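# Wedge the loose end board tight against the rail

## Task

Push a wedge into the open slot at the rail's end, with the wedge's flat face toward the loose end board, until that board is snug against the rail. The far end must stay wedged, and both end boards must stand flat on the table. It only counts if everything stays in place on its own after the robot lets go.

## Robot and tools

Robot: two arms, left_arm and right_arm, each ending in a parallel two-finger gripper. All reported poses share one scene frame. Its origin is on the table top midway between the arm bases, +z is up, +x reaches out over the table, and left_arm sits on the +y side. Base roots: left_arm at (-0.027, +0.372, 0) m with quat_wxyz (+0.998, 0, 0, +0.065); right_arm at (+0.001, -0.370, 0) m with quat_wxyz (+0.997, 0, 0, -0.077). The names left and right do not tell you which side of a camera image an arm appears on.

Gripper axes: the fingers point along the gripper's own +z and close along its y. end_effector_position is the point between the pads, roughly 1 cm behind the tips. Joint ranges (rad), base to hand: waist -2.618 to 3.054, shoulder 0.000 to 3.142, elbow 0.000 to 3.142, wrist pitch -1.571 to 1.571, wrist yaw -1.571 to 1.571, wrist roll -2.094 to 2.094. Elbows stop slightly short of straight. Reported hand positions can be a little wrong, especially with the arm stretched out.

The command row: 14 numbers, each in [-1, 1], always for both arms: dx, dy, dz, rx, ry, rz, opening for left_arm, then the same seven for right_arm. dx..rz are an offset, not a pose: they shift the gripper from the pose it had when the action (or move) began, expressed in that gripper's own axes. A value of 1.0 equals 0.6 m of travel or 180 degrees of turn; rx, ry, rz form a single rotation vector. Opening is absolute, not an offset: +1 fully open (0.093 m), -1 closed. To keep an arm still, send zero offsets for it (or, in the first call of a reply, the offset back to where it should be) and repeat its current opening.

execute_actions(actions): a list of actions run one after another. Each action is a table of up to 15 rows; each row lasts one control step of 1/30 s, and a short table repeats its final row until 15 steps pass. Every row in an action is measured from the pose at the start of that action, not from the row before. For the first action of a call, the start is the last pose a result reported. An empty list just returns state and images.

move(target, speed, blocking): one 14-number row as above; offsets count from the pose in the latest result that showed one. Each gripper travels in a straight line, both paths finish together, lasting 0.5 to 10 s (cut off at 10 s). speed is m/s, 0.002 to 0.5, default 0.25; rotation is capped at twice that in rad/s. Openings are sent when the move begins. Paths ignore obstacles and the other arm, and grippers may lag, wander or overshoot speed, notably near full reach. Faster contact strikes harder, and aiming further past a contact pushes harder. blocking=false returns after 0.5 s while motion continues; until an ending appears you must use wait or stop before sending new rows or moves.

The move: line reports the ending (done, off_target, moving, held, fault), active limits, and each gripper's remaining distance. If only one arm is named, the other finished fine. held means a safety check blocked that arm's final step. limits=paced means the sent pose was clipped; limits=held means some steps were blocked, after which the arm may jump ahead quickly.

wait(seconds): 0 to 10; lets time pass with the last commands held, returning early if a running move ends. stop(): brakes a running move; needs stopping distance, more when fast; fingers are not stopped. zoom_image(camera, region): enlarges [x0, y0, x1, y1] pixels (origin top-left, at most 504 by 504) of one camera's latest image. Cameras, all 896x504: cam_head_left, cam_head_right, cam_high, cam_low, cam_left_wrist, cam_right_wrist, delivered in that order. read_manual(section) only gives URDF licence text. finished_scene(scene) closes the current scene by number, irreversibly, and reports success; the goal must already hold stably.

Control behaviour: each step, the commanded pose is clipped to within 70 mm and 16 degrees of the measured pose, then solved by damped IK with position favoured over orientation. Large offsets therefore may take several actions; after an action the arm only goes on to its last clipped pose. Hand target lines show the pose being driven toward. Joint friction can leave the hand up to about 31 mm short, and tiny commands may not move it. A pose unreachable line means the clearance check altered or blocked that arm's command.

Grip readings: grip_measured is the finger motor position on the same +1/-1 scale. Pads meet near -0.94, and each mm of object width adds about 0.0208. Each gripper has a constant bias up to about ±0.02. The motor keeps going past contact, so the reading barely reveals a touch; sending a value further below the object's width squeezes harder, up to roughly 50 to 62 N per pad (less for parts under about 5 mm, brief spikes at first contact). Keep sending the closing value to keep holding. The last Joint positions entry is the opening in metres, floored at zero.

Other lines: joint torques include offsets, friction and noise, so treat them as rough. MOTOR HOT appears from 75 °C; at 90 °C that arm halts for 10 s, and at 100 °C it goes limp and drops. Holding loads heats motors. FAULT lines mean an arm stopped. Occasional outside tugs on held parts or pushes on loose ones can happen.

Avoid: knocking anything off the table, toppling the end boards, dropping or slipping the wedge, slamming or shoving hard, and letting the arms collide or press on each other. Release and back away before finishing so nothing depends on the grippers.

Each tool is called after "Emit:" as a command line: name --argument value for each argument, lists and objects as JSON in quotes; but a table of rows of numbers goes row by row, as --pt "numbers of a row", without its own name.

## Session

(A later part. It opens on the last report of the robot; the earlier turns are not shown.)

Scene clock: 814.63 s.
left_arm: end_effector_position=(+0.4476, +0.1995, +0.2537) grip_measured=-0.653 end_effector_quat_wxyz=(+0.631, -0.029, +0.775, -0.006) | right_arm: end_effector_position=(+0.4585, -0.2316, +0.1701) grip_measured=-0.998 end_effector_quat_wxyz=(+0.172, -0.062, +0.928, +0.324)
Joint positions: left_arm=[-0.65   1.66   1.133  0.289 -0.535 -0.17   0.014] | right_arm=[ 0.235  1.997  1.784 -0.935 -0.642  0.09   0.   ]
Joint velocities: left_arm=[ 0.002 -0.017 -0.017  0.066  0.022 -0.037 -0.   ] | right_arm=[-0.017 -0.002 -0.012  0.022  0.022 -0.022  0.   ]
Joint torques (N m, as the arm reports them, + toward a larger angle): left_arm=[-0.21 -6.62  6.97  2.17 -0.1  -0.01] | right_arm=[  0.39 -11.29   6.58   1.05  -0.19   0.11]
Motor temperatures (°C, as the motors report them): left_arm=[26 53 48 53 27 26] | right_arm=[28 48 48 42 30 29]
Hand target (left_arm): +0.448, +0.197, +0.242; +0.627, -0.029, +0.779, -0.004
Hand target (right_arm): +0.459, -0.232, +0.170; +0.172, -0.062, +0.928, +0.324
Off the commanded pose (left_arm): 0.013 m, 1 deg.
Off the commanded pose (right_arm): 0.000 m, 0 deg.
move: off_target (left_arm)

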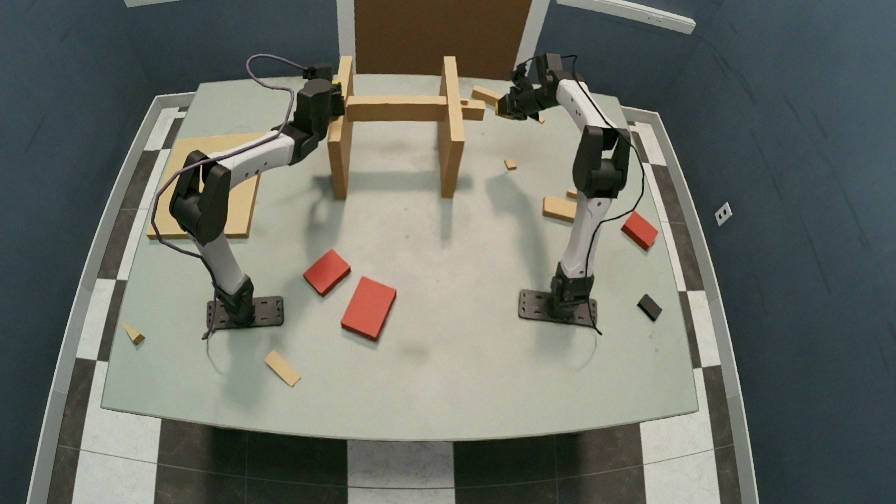

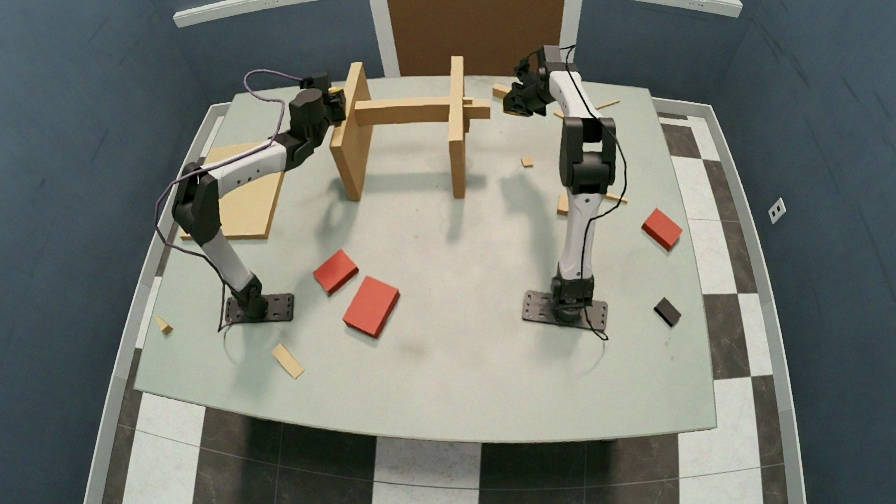

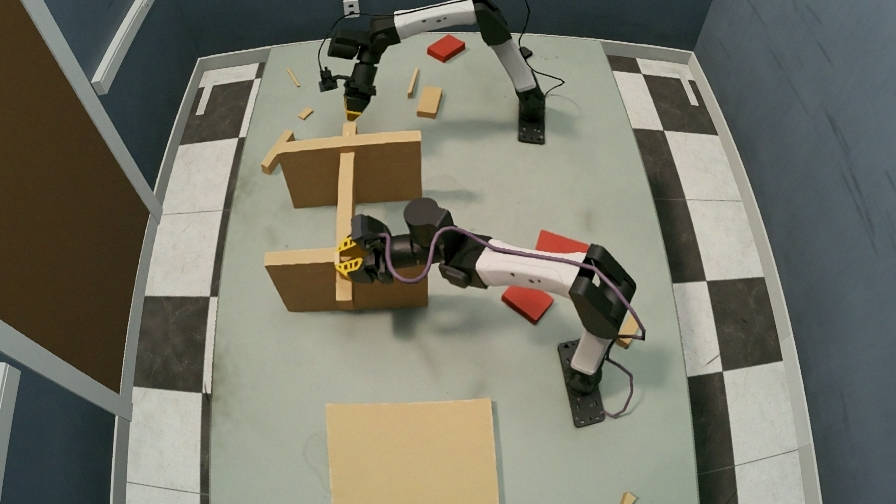

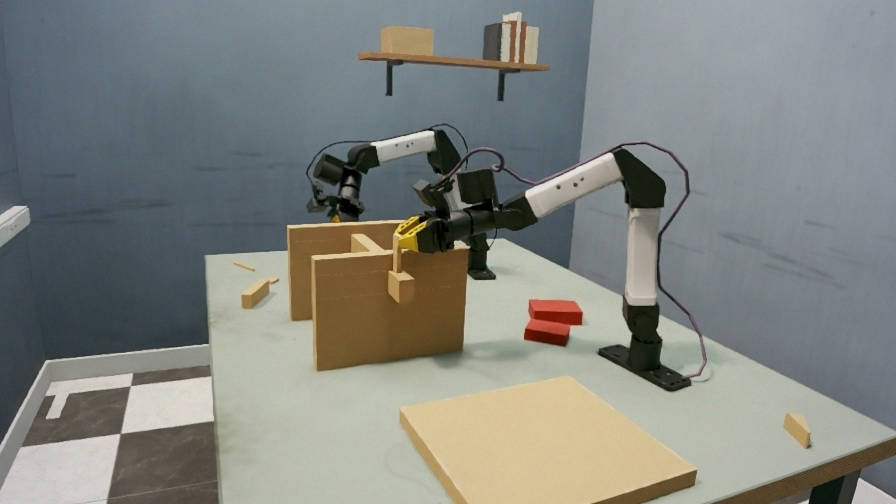

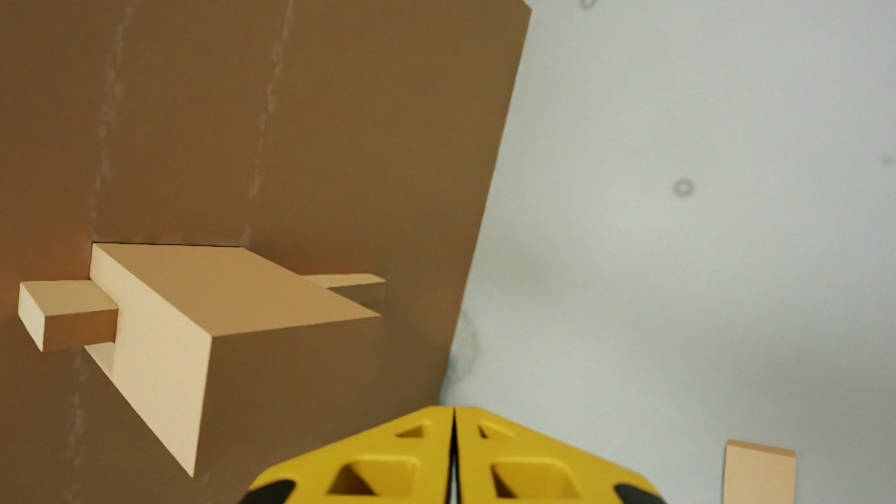

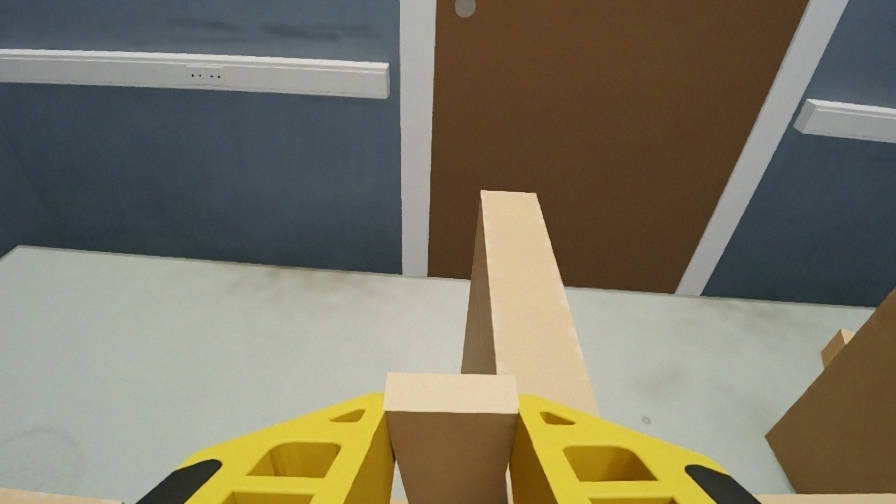

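Emit:
move --target '[-0.03585, -0.0017, -0.0074, 0, 0, 0, 0.3, -0.0032, 0.0227, 0.0196, 0, 0, 0, -1.0]' --speed 0.04

Emit:
zoom_image --camera "cam_low" --region '[350, 210, 460, 320]'

Scene clock: 935.43 s.
left_arm: end_effector_position=(+0.4483, +0.1991, +0.2565) grip_measured=+0.298 end_effector_quat_wxyz=(+0.620, -0.024, +0.784, +0.001) | right_arm: end_effector_position=(+0.4545, -0.2173, +0.1697) grip_measured=-0.998 end_effector_quat_wxyz=(+0.162, -0.059, +0.929, +0.327)
Joint positions: left_arm=[-0.65   1.66   1.175  0.211 -0.535 -0.17   0.06 ] | right_arm=[ 0.268  1.997  1.784 -0.932 -0.635  0.13   0.   ]
Joint velocities: left_arm=[-0.012 -0.012 -0.002 -0.037 -0.051 -0.007 -0.   ] | right_arm=[ 0.007  0.007 -0.012  0.022  0.037 -0.051  0.   ]
Joint torques (N m, as the arm reports them, + toward a larger angle): left_arm=[ 0.1  -9.97  9.87  1.99 -0.05  0.05] | right_arm=[  1.35 -10.73   7.1    1.24  -0.04   0.17]
Motor temperatures (°C, as the motors report them): left_arm=[27 51 48 56 27 26] | right_arm=[28 50 48 41 30 29]
Hand target (left_arm): +0.447, +0.200, +0.276; +0.632, -0.029, +0.775, -0.006
Hand target (right_arm): +0.460, -0.214, +0.170; +0.171, -0.062, +0.928, +0.324
Off the commanded pose (left_arm): 0.019 m, 2 deg.
Off the commanded pose (right_arm): 0.007 m, 1 deg.
move: off_target (left_arm)

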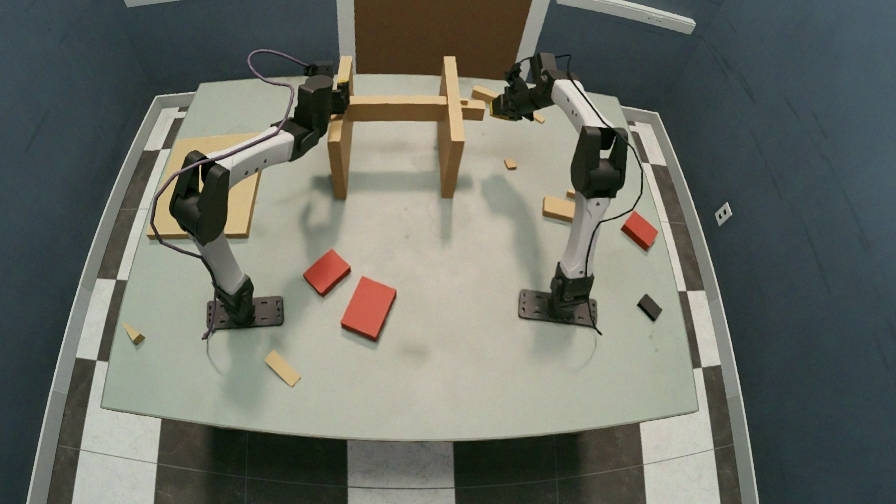

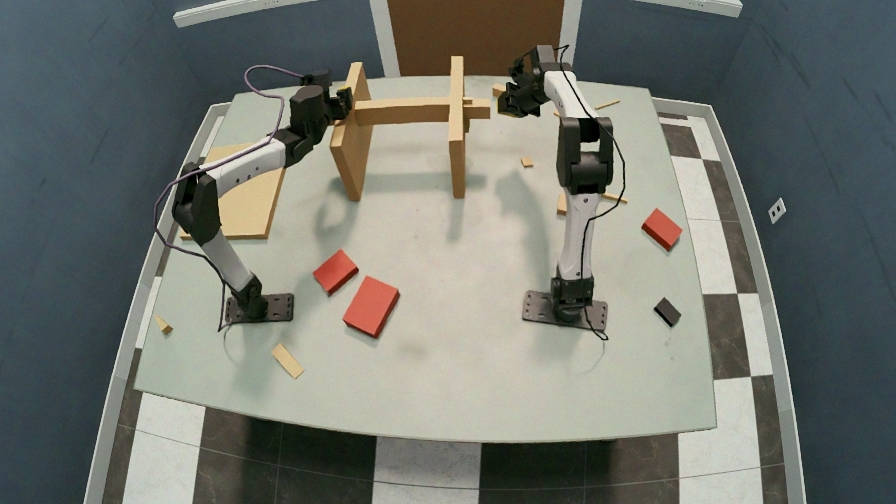

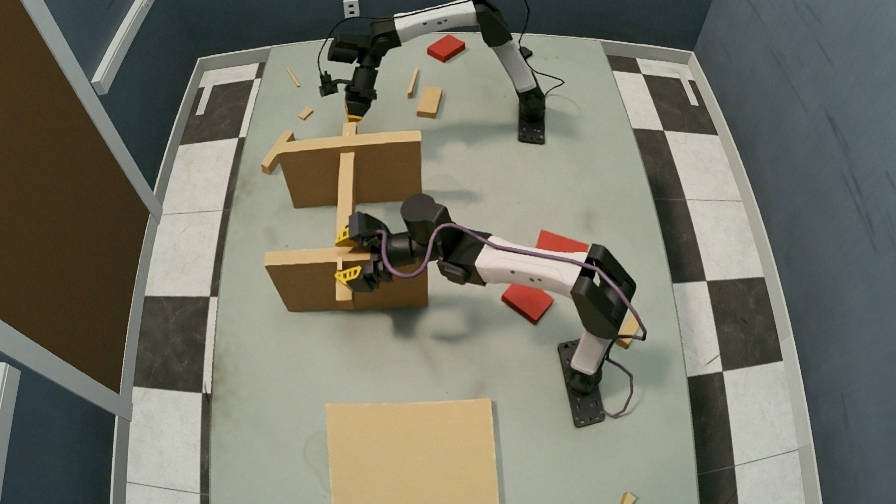

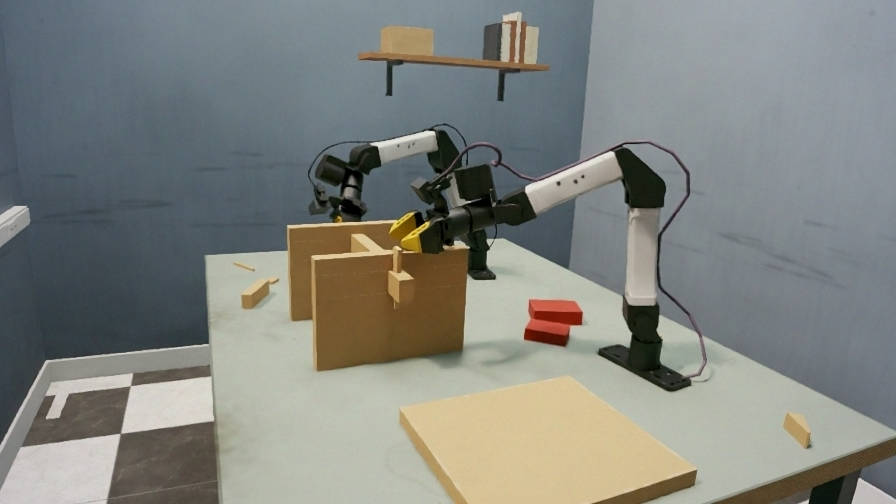

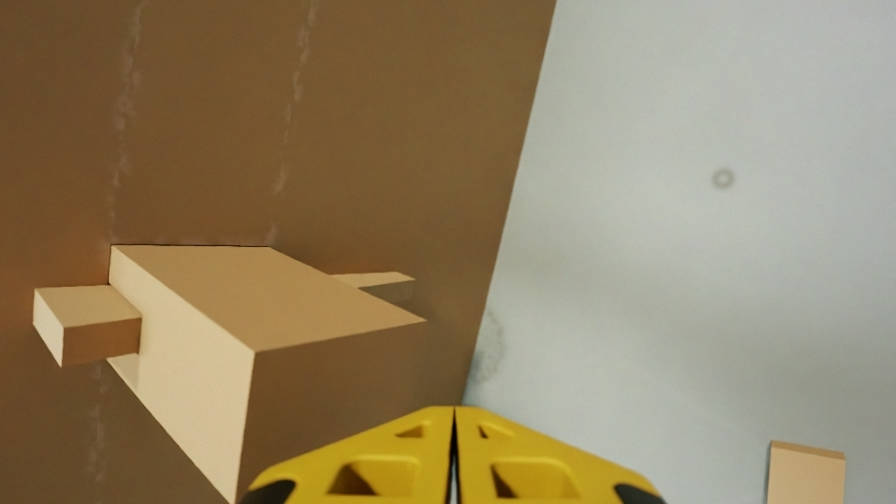

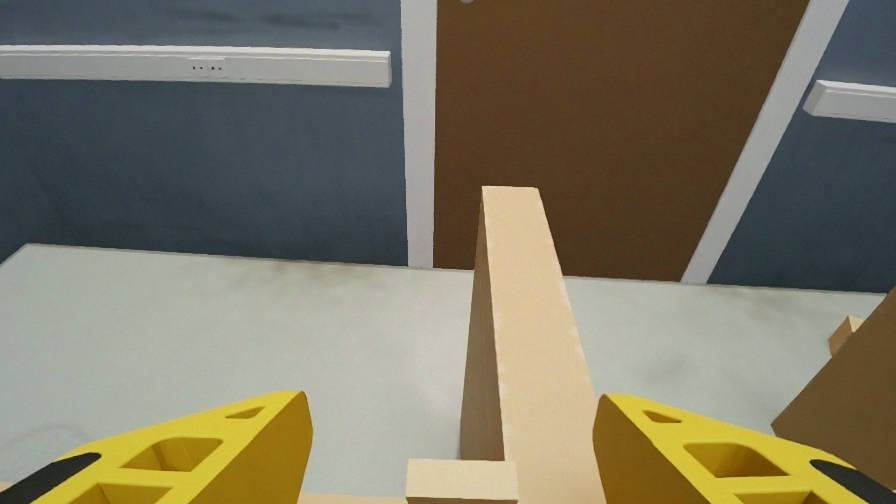

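Region (350, 210, 460, 320) of cam_low's 896x504 image, scaled by 4.582, with more detail than that image has.

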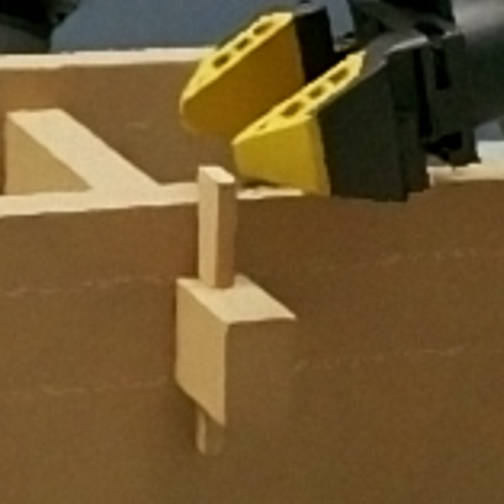

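Emit:
move --target '[-0.03045, 0.0116, 0.01503, 0.2032, 0.17102, 0.12337, -1.0, 0, 0, 0, 0, 0, 0, -1.0]' --speed 0.2

Emit:
zoom_image --camera "cam_low" --region '[350, 190, 460, 300]'

Emit:
zoom_image --camera "cam_high" --region '[300, 210, 400, 310]'

Scene clock: 960.87 s.
left_arm: end_effector_position=(+0.4547, +0.2040, +0.2717) grip_measured=-1.000 end_effector_quat_wxyz=(+0.359, +0.311, +0.869, -0.139) | right_arm: end_effector_position=(+0.4547, -0.2175, +0.1697) grip_measured=-0.998 end_effector_quat_wxyz=(+0.162, -0.058, +0.929, +0.327)
Joint positions: left_arm=[-0.357  1.941  2.048 -0.95   0.338  0.331  0.   ] | right_arm=[ 0.268  1.997  1.784 -0.932 -0.634  0.132  0.   ]
Joint velocities: left_arm=[-0.012 -0.012  0.007 -0.081 -0.007 -0.037  0.   ] | right_arm=[-0.017  0.012 -0.017 -0.037 -0.066  0.007  0.   ]
Joint torques (N m, as the arm reports them, + toward a larger angle): left_arm=[ 0.84 -9.    9.41  1.57  0.23  0.19] | right_arm=[  0.41 -11.3    6.59   1.04  -0.19   0.07]
Motor temperatures (°C, as the motors report them): left_arm=[27 56 52 54 27 26] | right_arm=[28 50 49 41 30 29]
Hand target (left_arm): +0.458, +0.207, +0.275; +0.362, +0.312, +0.867, -0.138
Hand target (right_arm): +0.454, -0.217, +0.170; +0.162, -0.059, +0.929, +0.327
Off the commanded pose (left_arm): 0.007 m, 1 deg.
Off the commanded pose (right_arm): 0.000 m, 0 deg.
move: done

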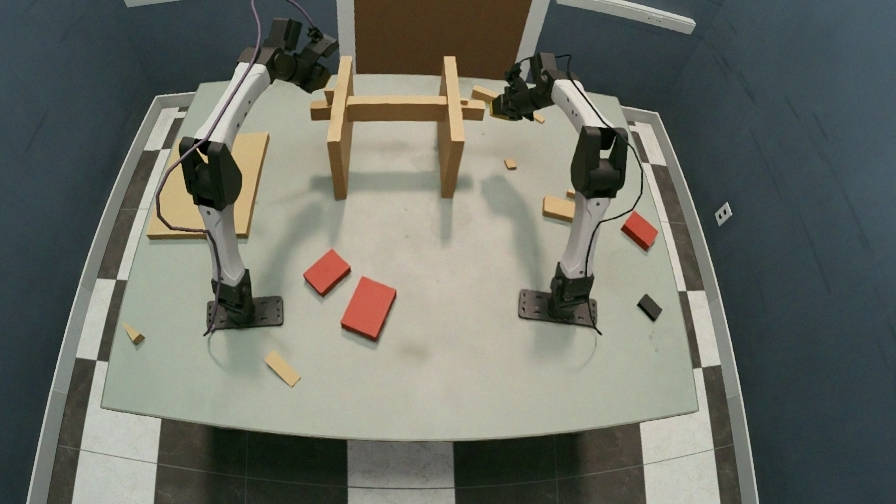

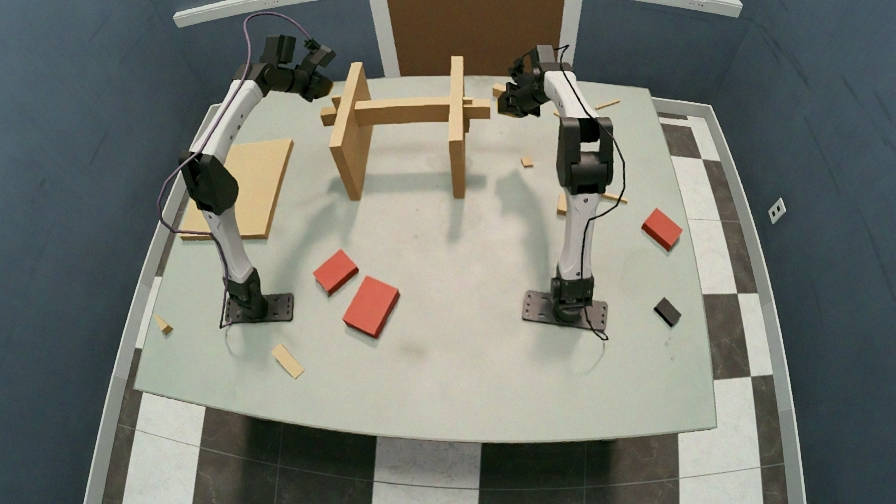

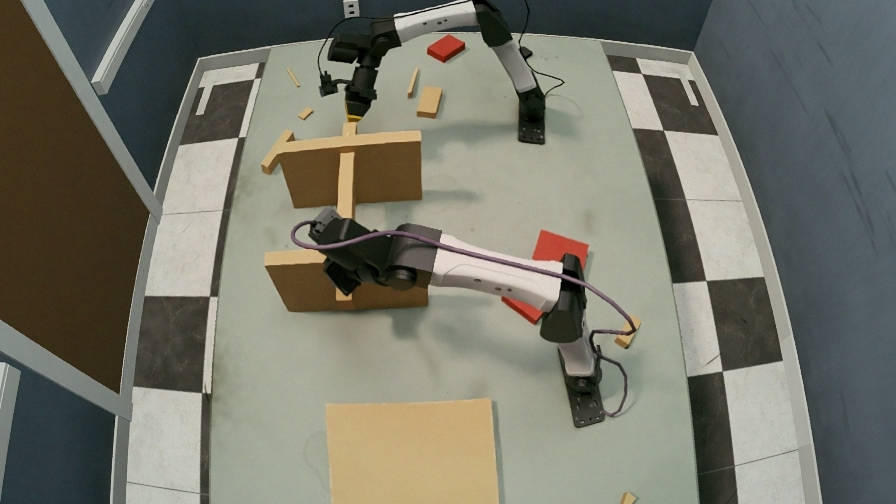

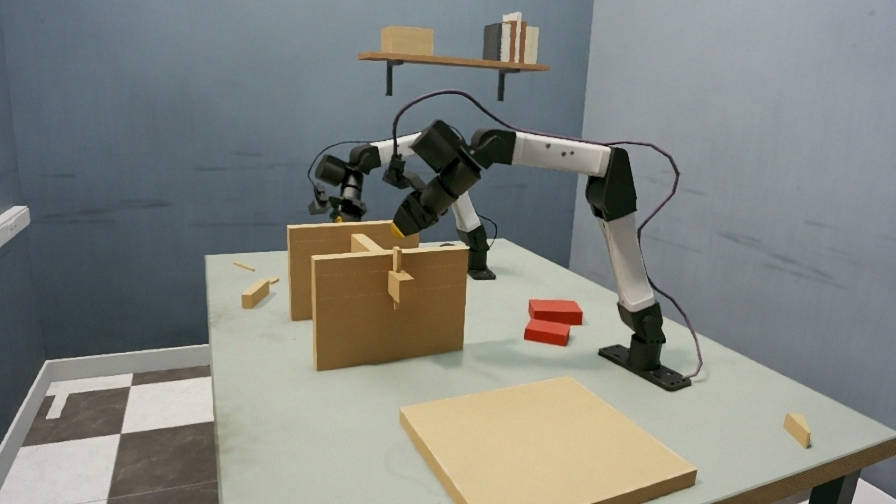

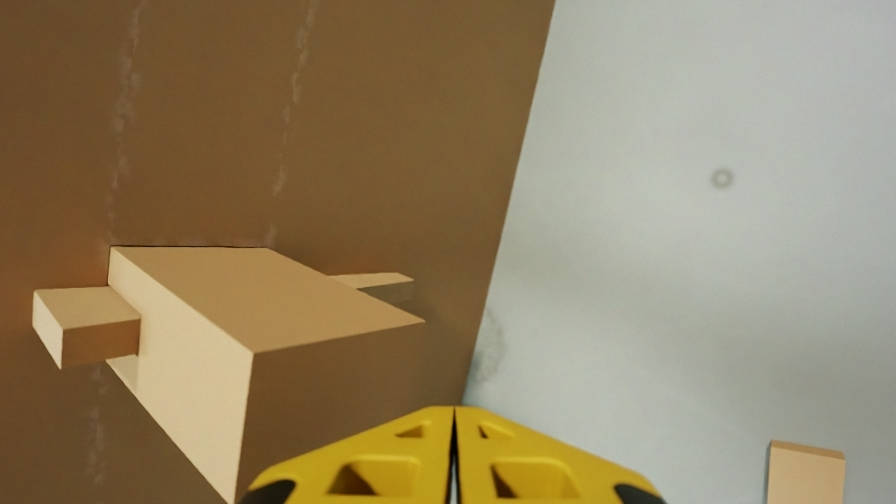

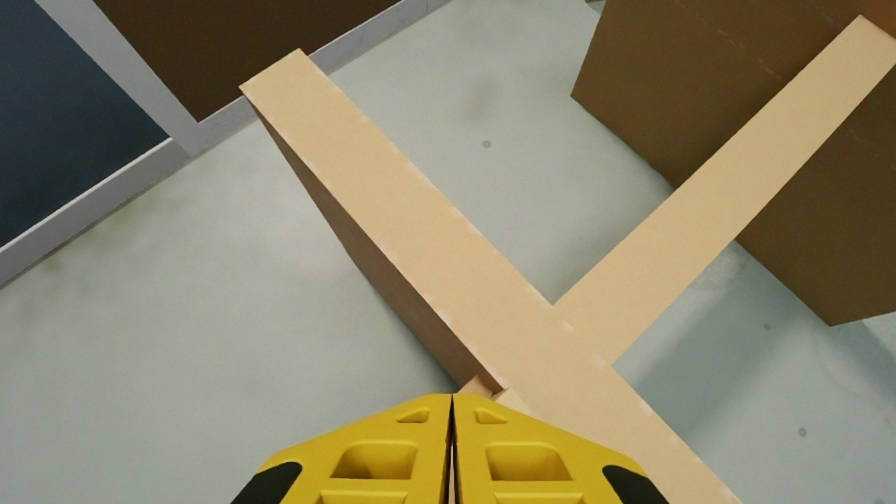

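Region (350, 190, 460, 300) of cam_low's 896x504 image, scaled by 4.582, with more detail than that image has.

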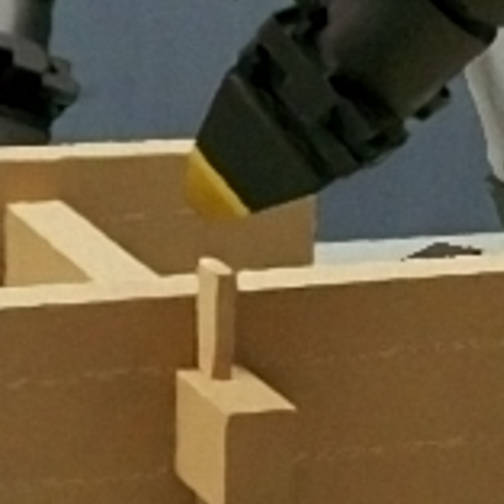

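Region (300, 210, 400, 310) of cam_high's 896x504 image, scaled by 5.040, with more detail than that image has.

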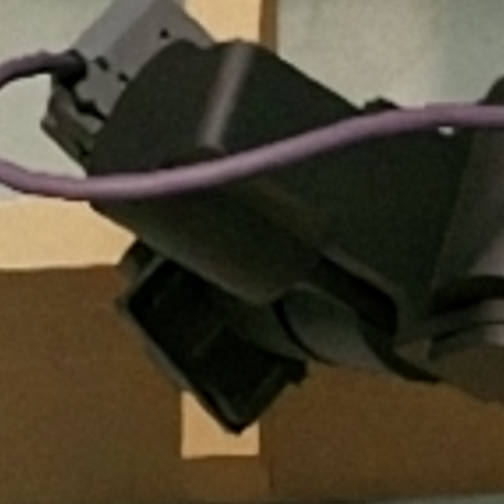

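Emit:
zoom_image --camera "cam_right_wrist" --region '[400, 330, 600, 470]'

Emit:
zoom_image --camera "cam_head_left" --region '[290, 50, 370, 130]'

Region (400, 330, 600, 470) of cam_right_wrist's 896x504 image, scaled by 2.520, with more detail than that image has; it fills the top 353 rows of this view, and the rest is white.

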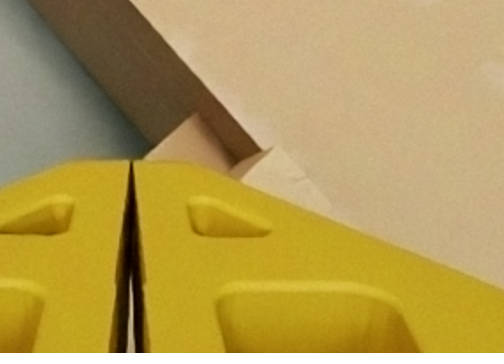

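Region (290, 50, 370, 130) of cam_head_left's 896x504 image, scaled by 6.300, with more detail than that image has.

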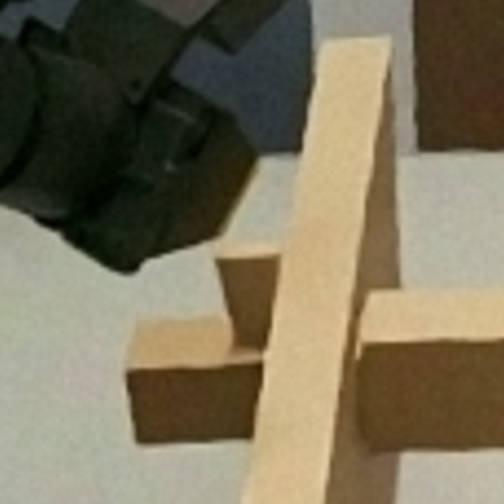

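Emit:
move --target '[0.04173, -0.0076, 0.0514, 0.02174, 0.02227, -0.0099, -1.0, -0.0047, 0.0080, 0.0086, 0, 0, 0, -1.0]' --speed 0.03

Emit:
zoom_image --camera "cam_low" --region '[350, 210, 460, 320]'

Emit:
zoom_image --camera "cam_head_left" --region '[290, 50, 370, 130]'

Scene clock: 1015.67 s.
left_arm: end_effector_position=(+0.4554, +0.1990, +0.2495) grip_measured=-1.000 end_effector_quat_wxyz=(+0.334, +0.314, +0.875, -0.155) | right_arm: end_effector_position=(+0.4547, -0.2175, +0.1697) grip_measured=-0.998 end_effector_quat_wxyz=(+0.160, -0.052, +0.930, +0.328)
Joint positions: left_arm=[-0.357  1.975  2.032 -0.953  0.368  0.332  0.   ] | right_arm=[ 0.268  1.997  1.784 -0.932 -0.634  0.144  0.   ]
Joint velocities: left_arm=[ 0.007  0.007 -0.012 -0.007 -0.037  0.051  0.   ] | right_arm=[ 0.002 -0.002  0.002  0.022 -0.051 -0.051  0.   ]
Joint torques (N m, as the arm reports them, + toward a larger angle): left_arm=[ 0.16 -8.71  6.18  1.53  0.32  0.12] | right_arm=[  1.96 -10.41   7.77   1.11  -0.11   0.16]
Motor temperatures (°C, as the motors report them): left_arm=[27 59 54 51 27 26] | right_arm=[28 52 49 40 30 29]
Hand target (left_arm): +0.455, +0.198, +0.233; +0.315, +0.313, +0.881, -0.163
Hand target (right_arm): +0.457, -0.211, +0.170; +0.162, -0.058, +0.929, +0.327
Off the commanded pose (left_arm): 0.017 m, 2 deg.
Off the commanded pose (right_arm): 0.008 m, 1 deg.
move: off_target (left_arm)

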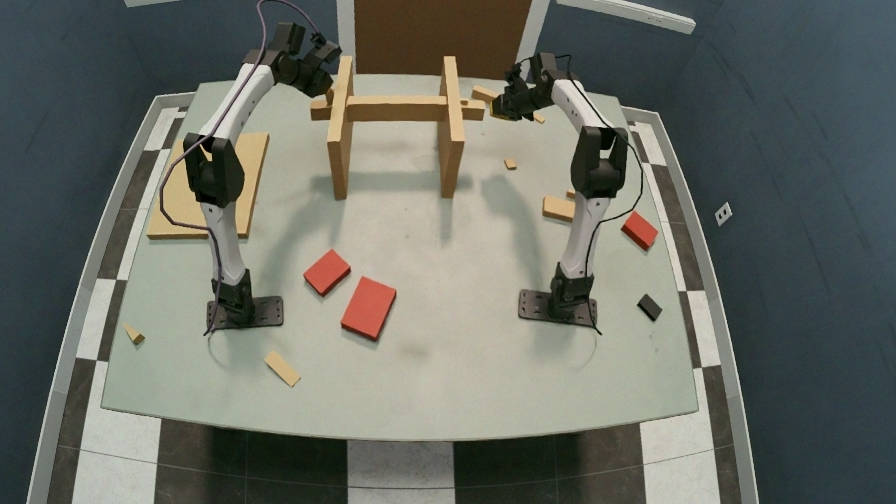

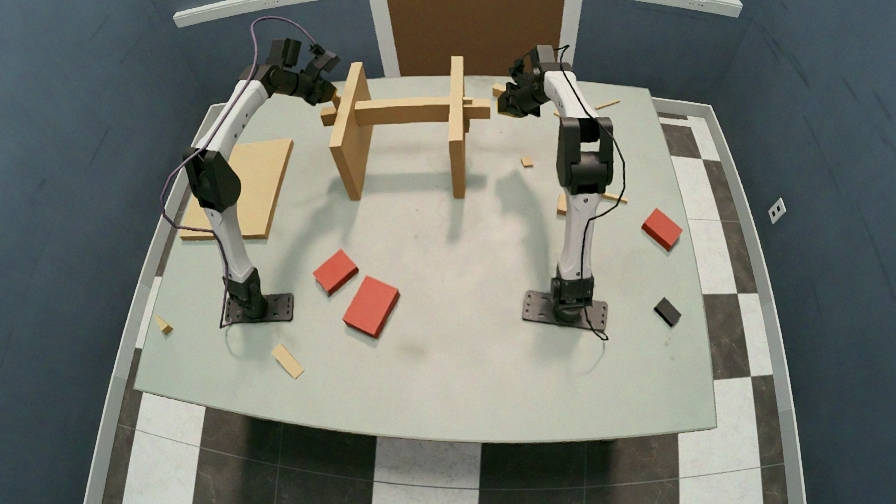

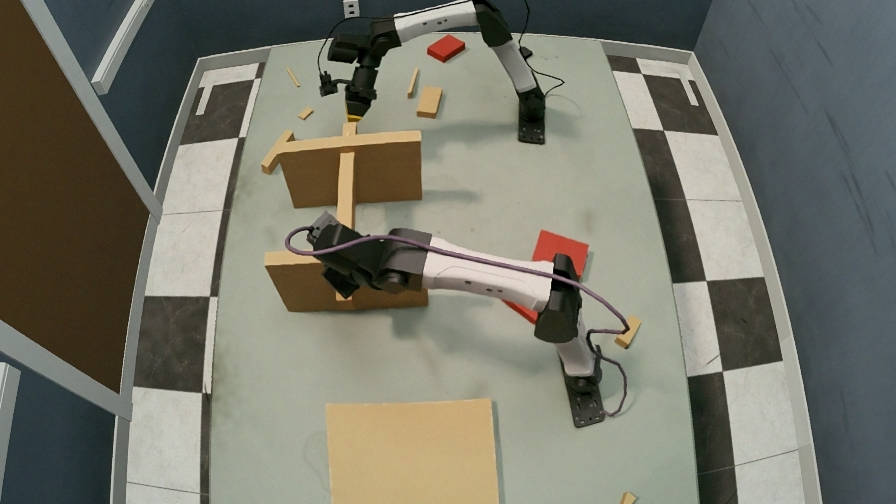

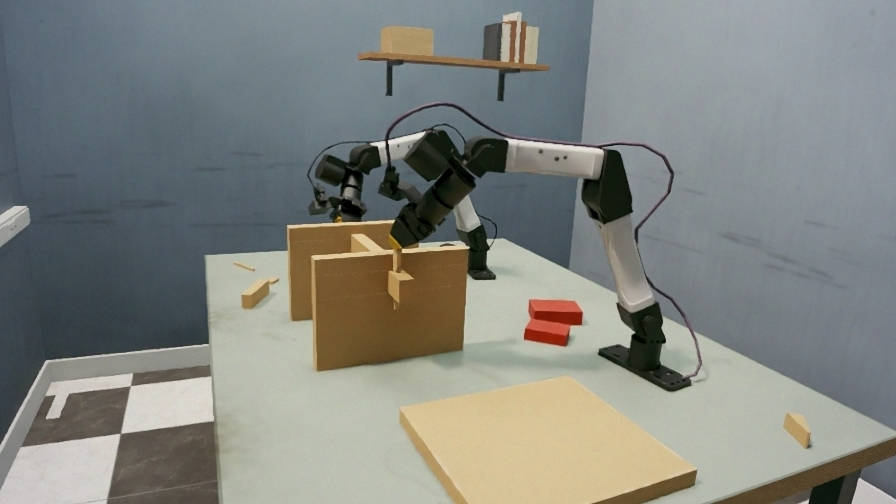

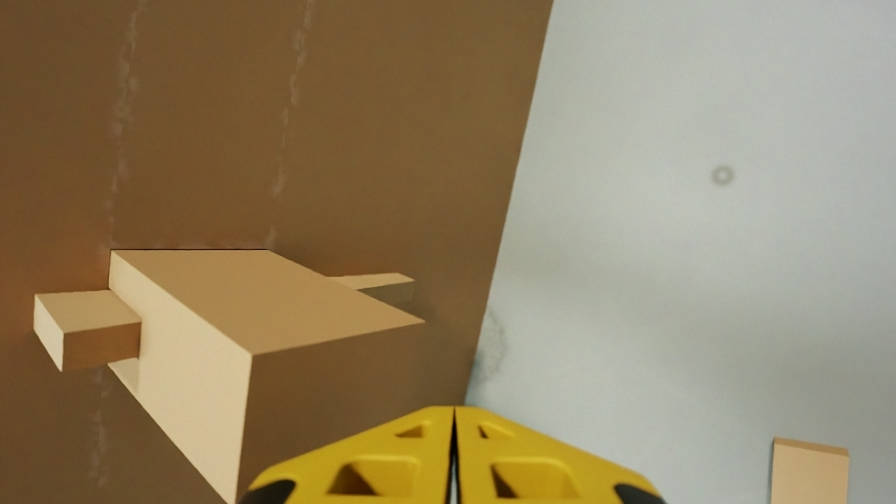

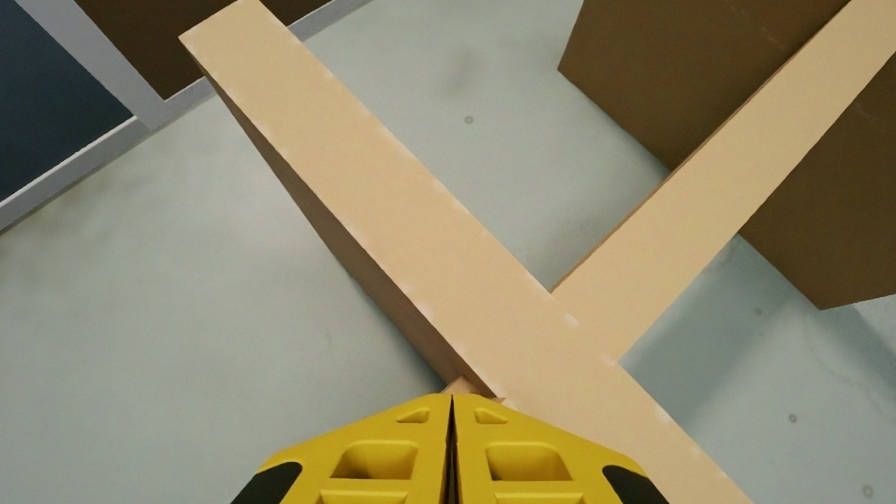

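Region (350, 210, 460, 320) of cam_low's 896x504 image, scaled by 4.582, with more detail than that image has.

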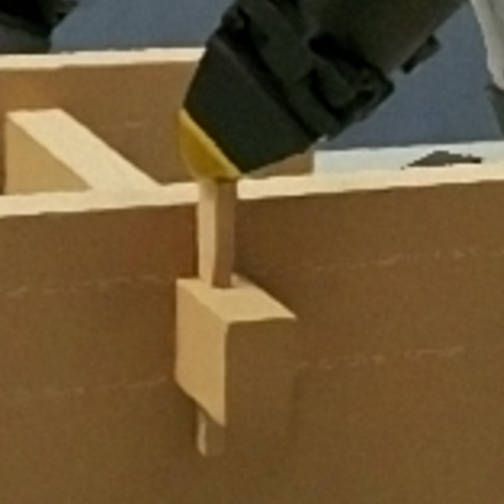

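Region (290, 50, 370, 130) of cam_head_left's 896x504 image, scaled by 6.300, with more detail than that image has.

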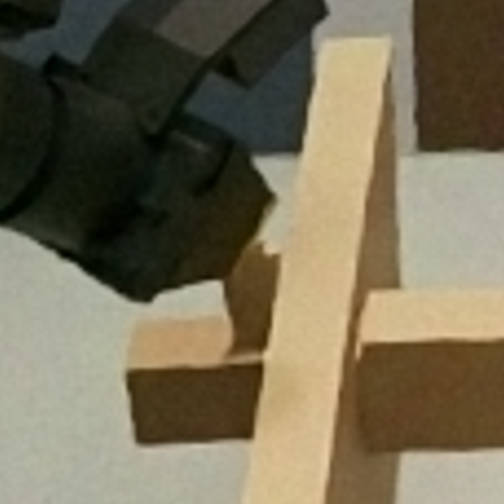

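Emit:
zoom_image --camera "cam_right_wrist" --region '[400, 330, 600, 470]'

Region (400, 330, 600, 470) of cam_right_wrist's 896x504 image, scaled by 2.520, with more detail than that image has; it fills the top 353 rows of this view, and the rest is white.

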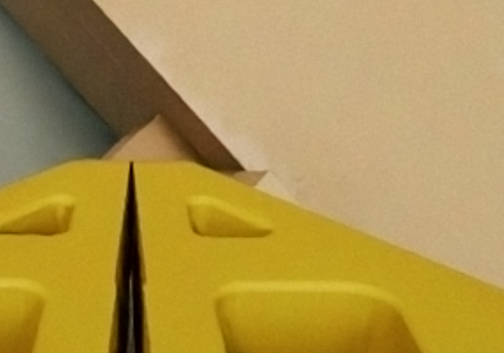

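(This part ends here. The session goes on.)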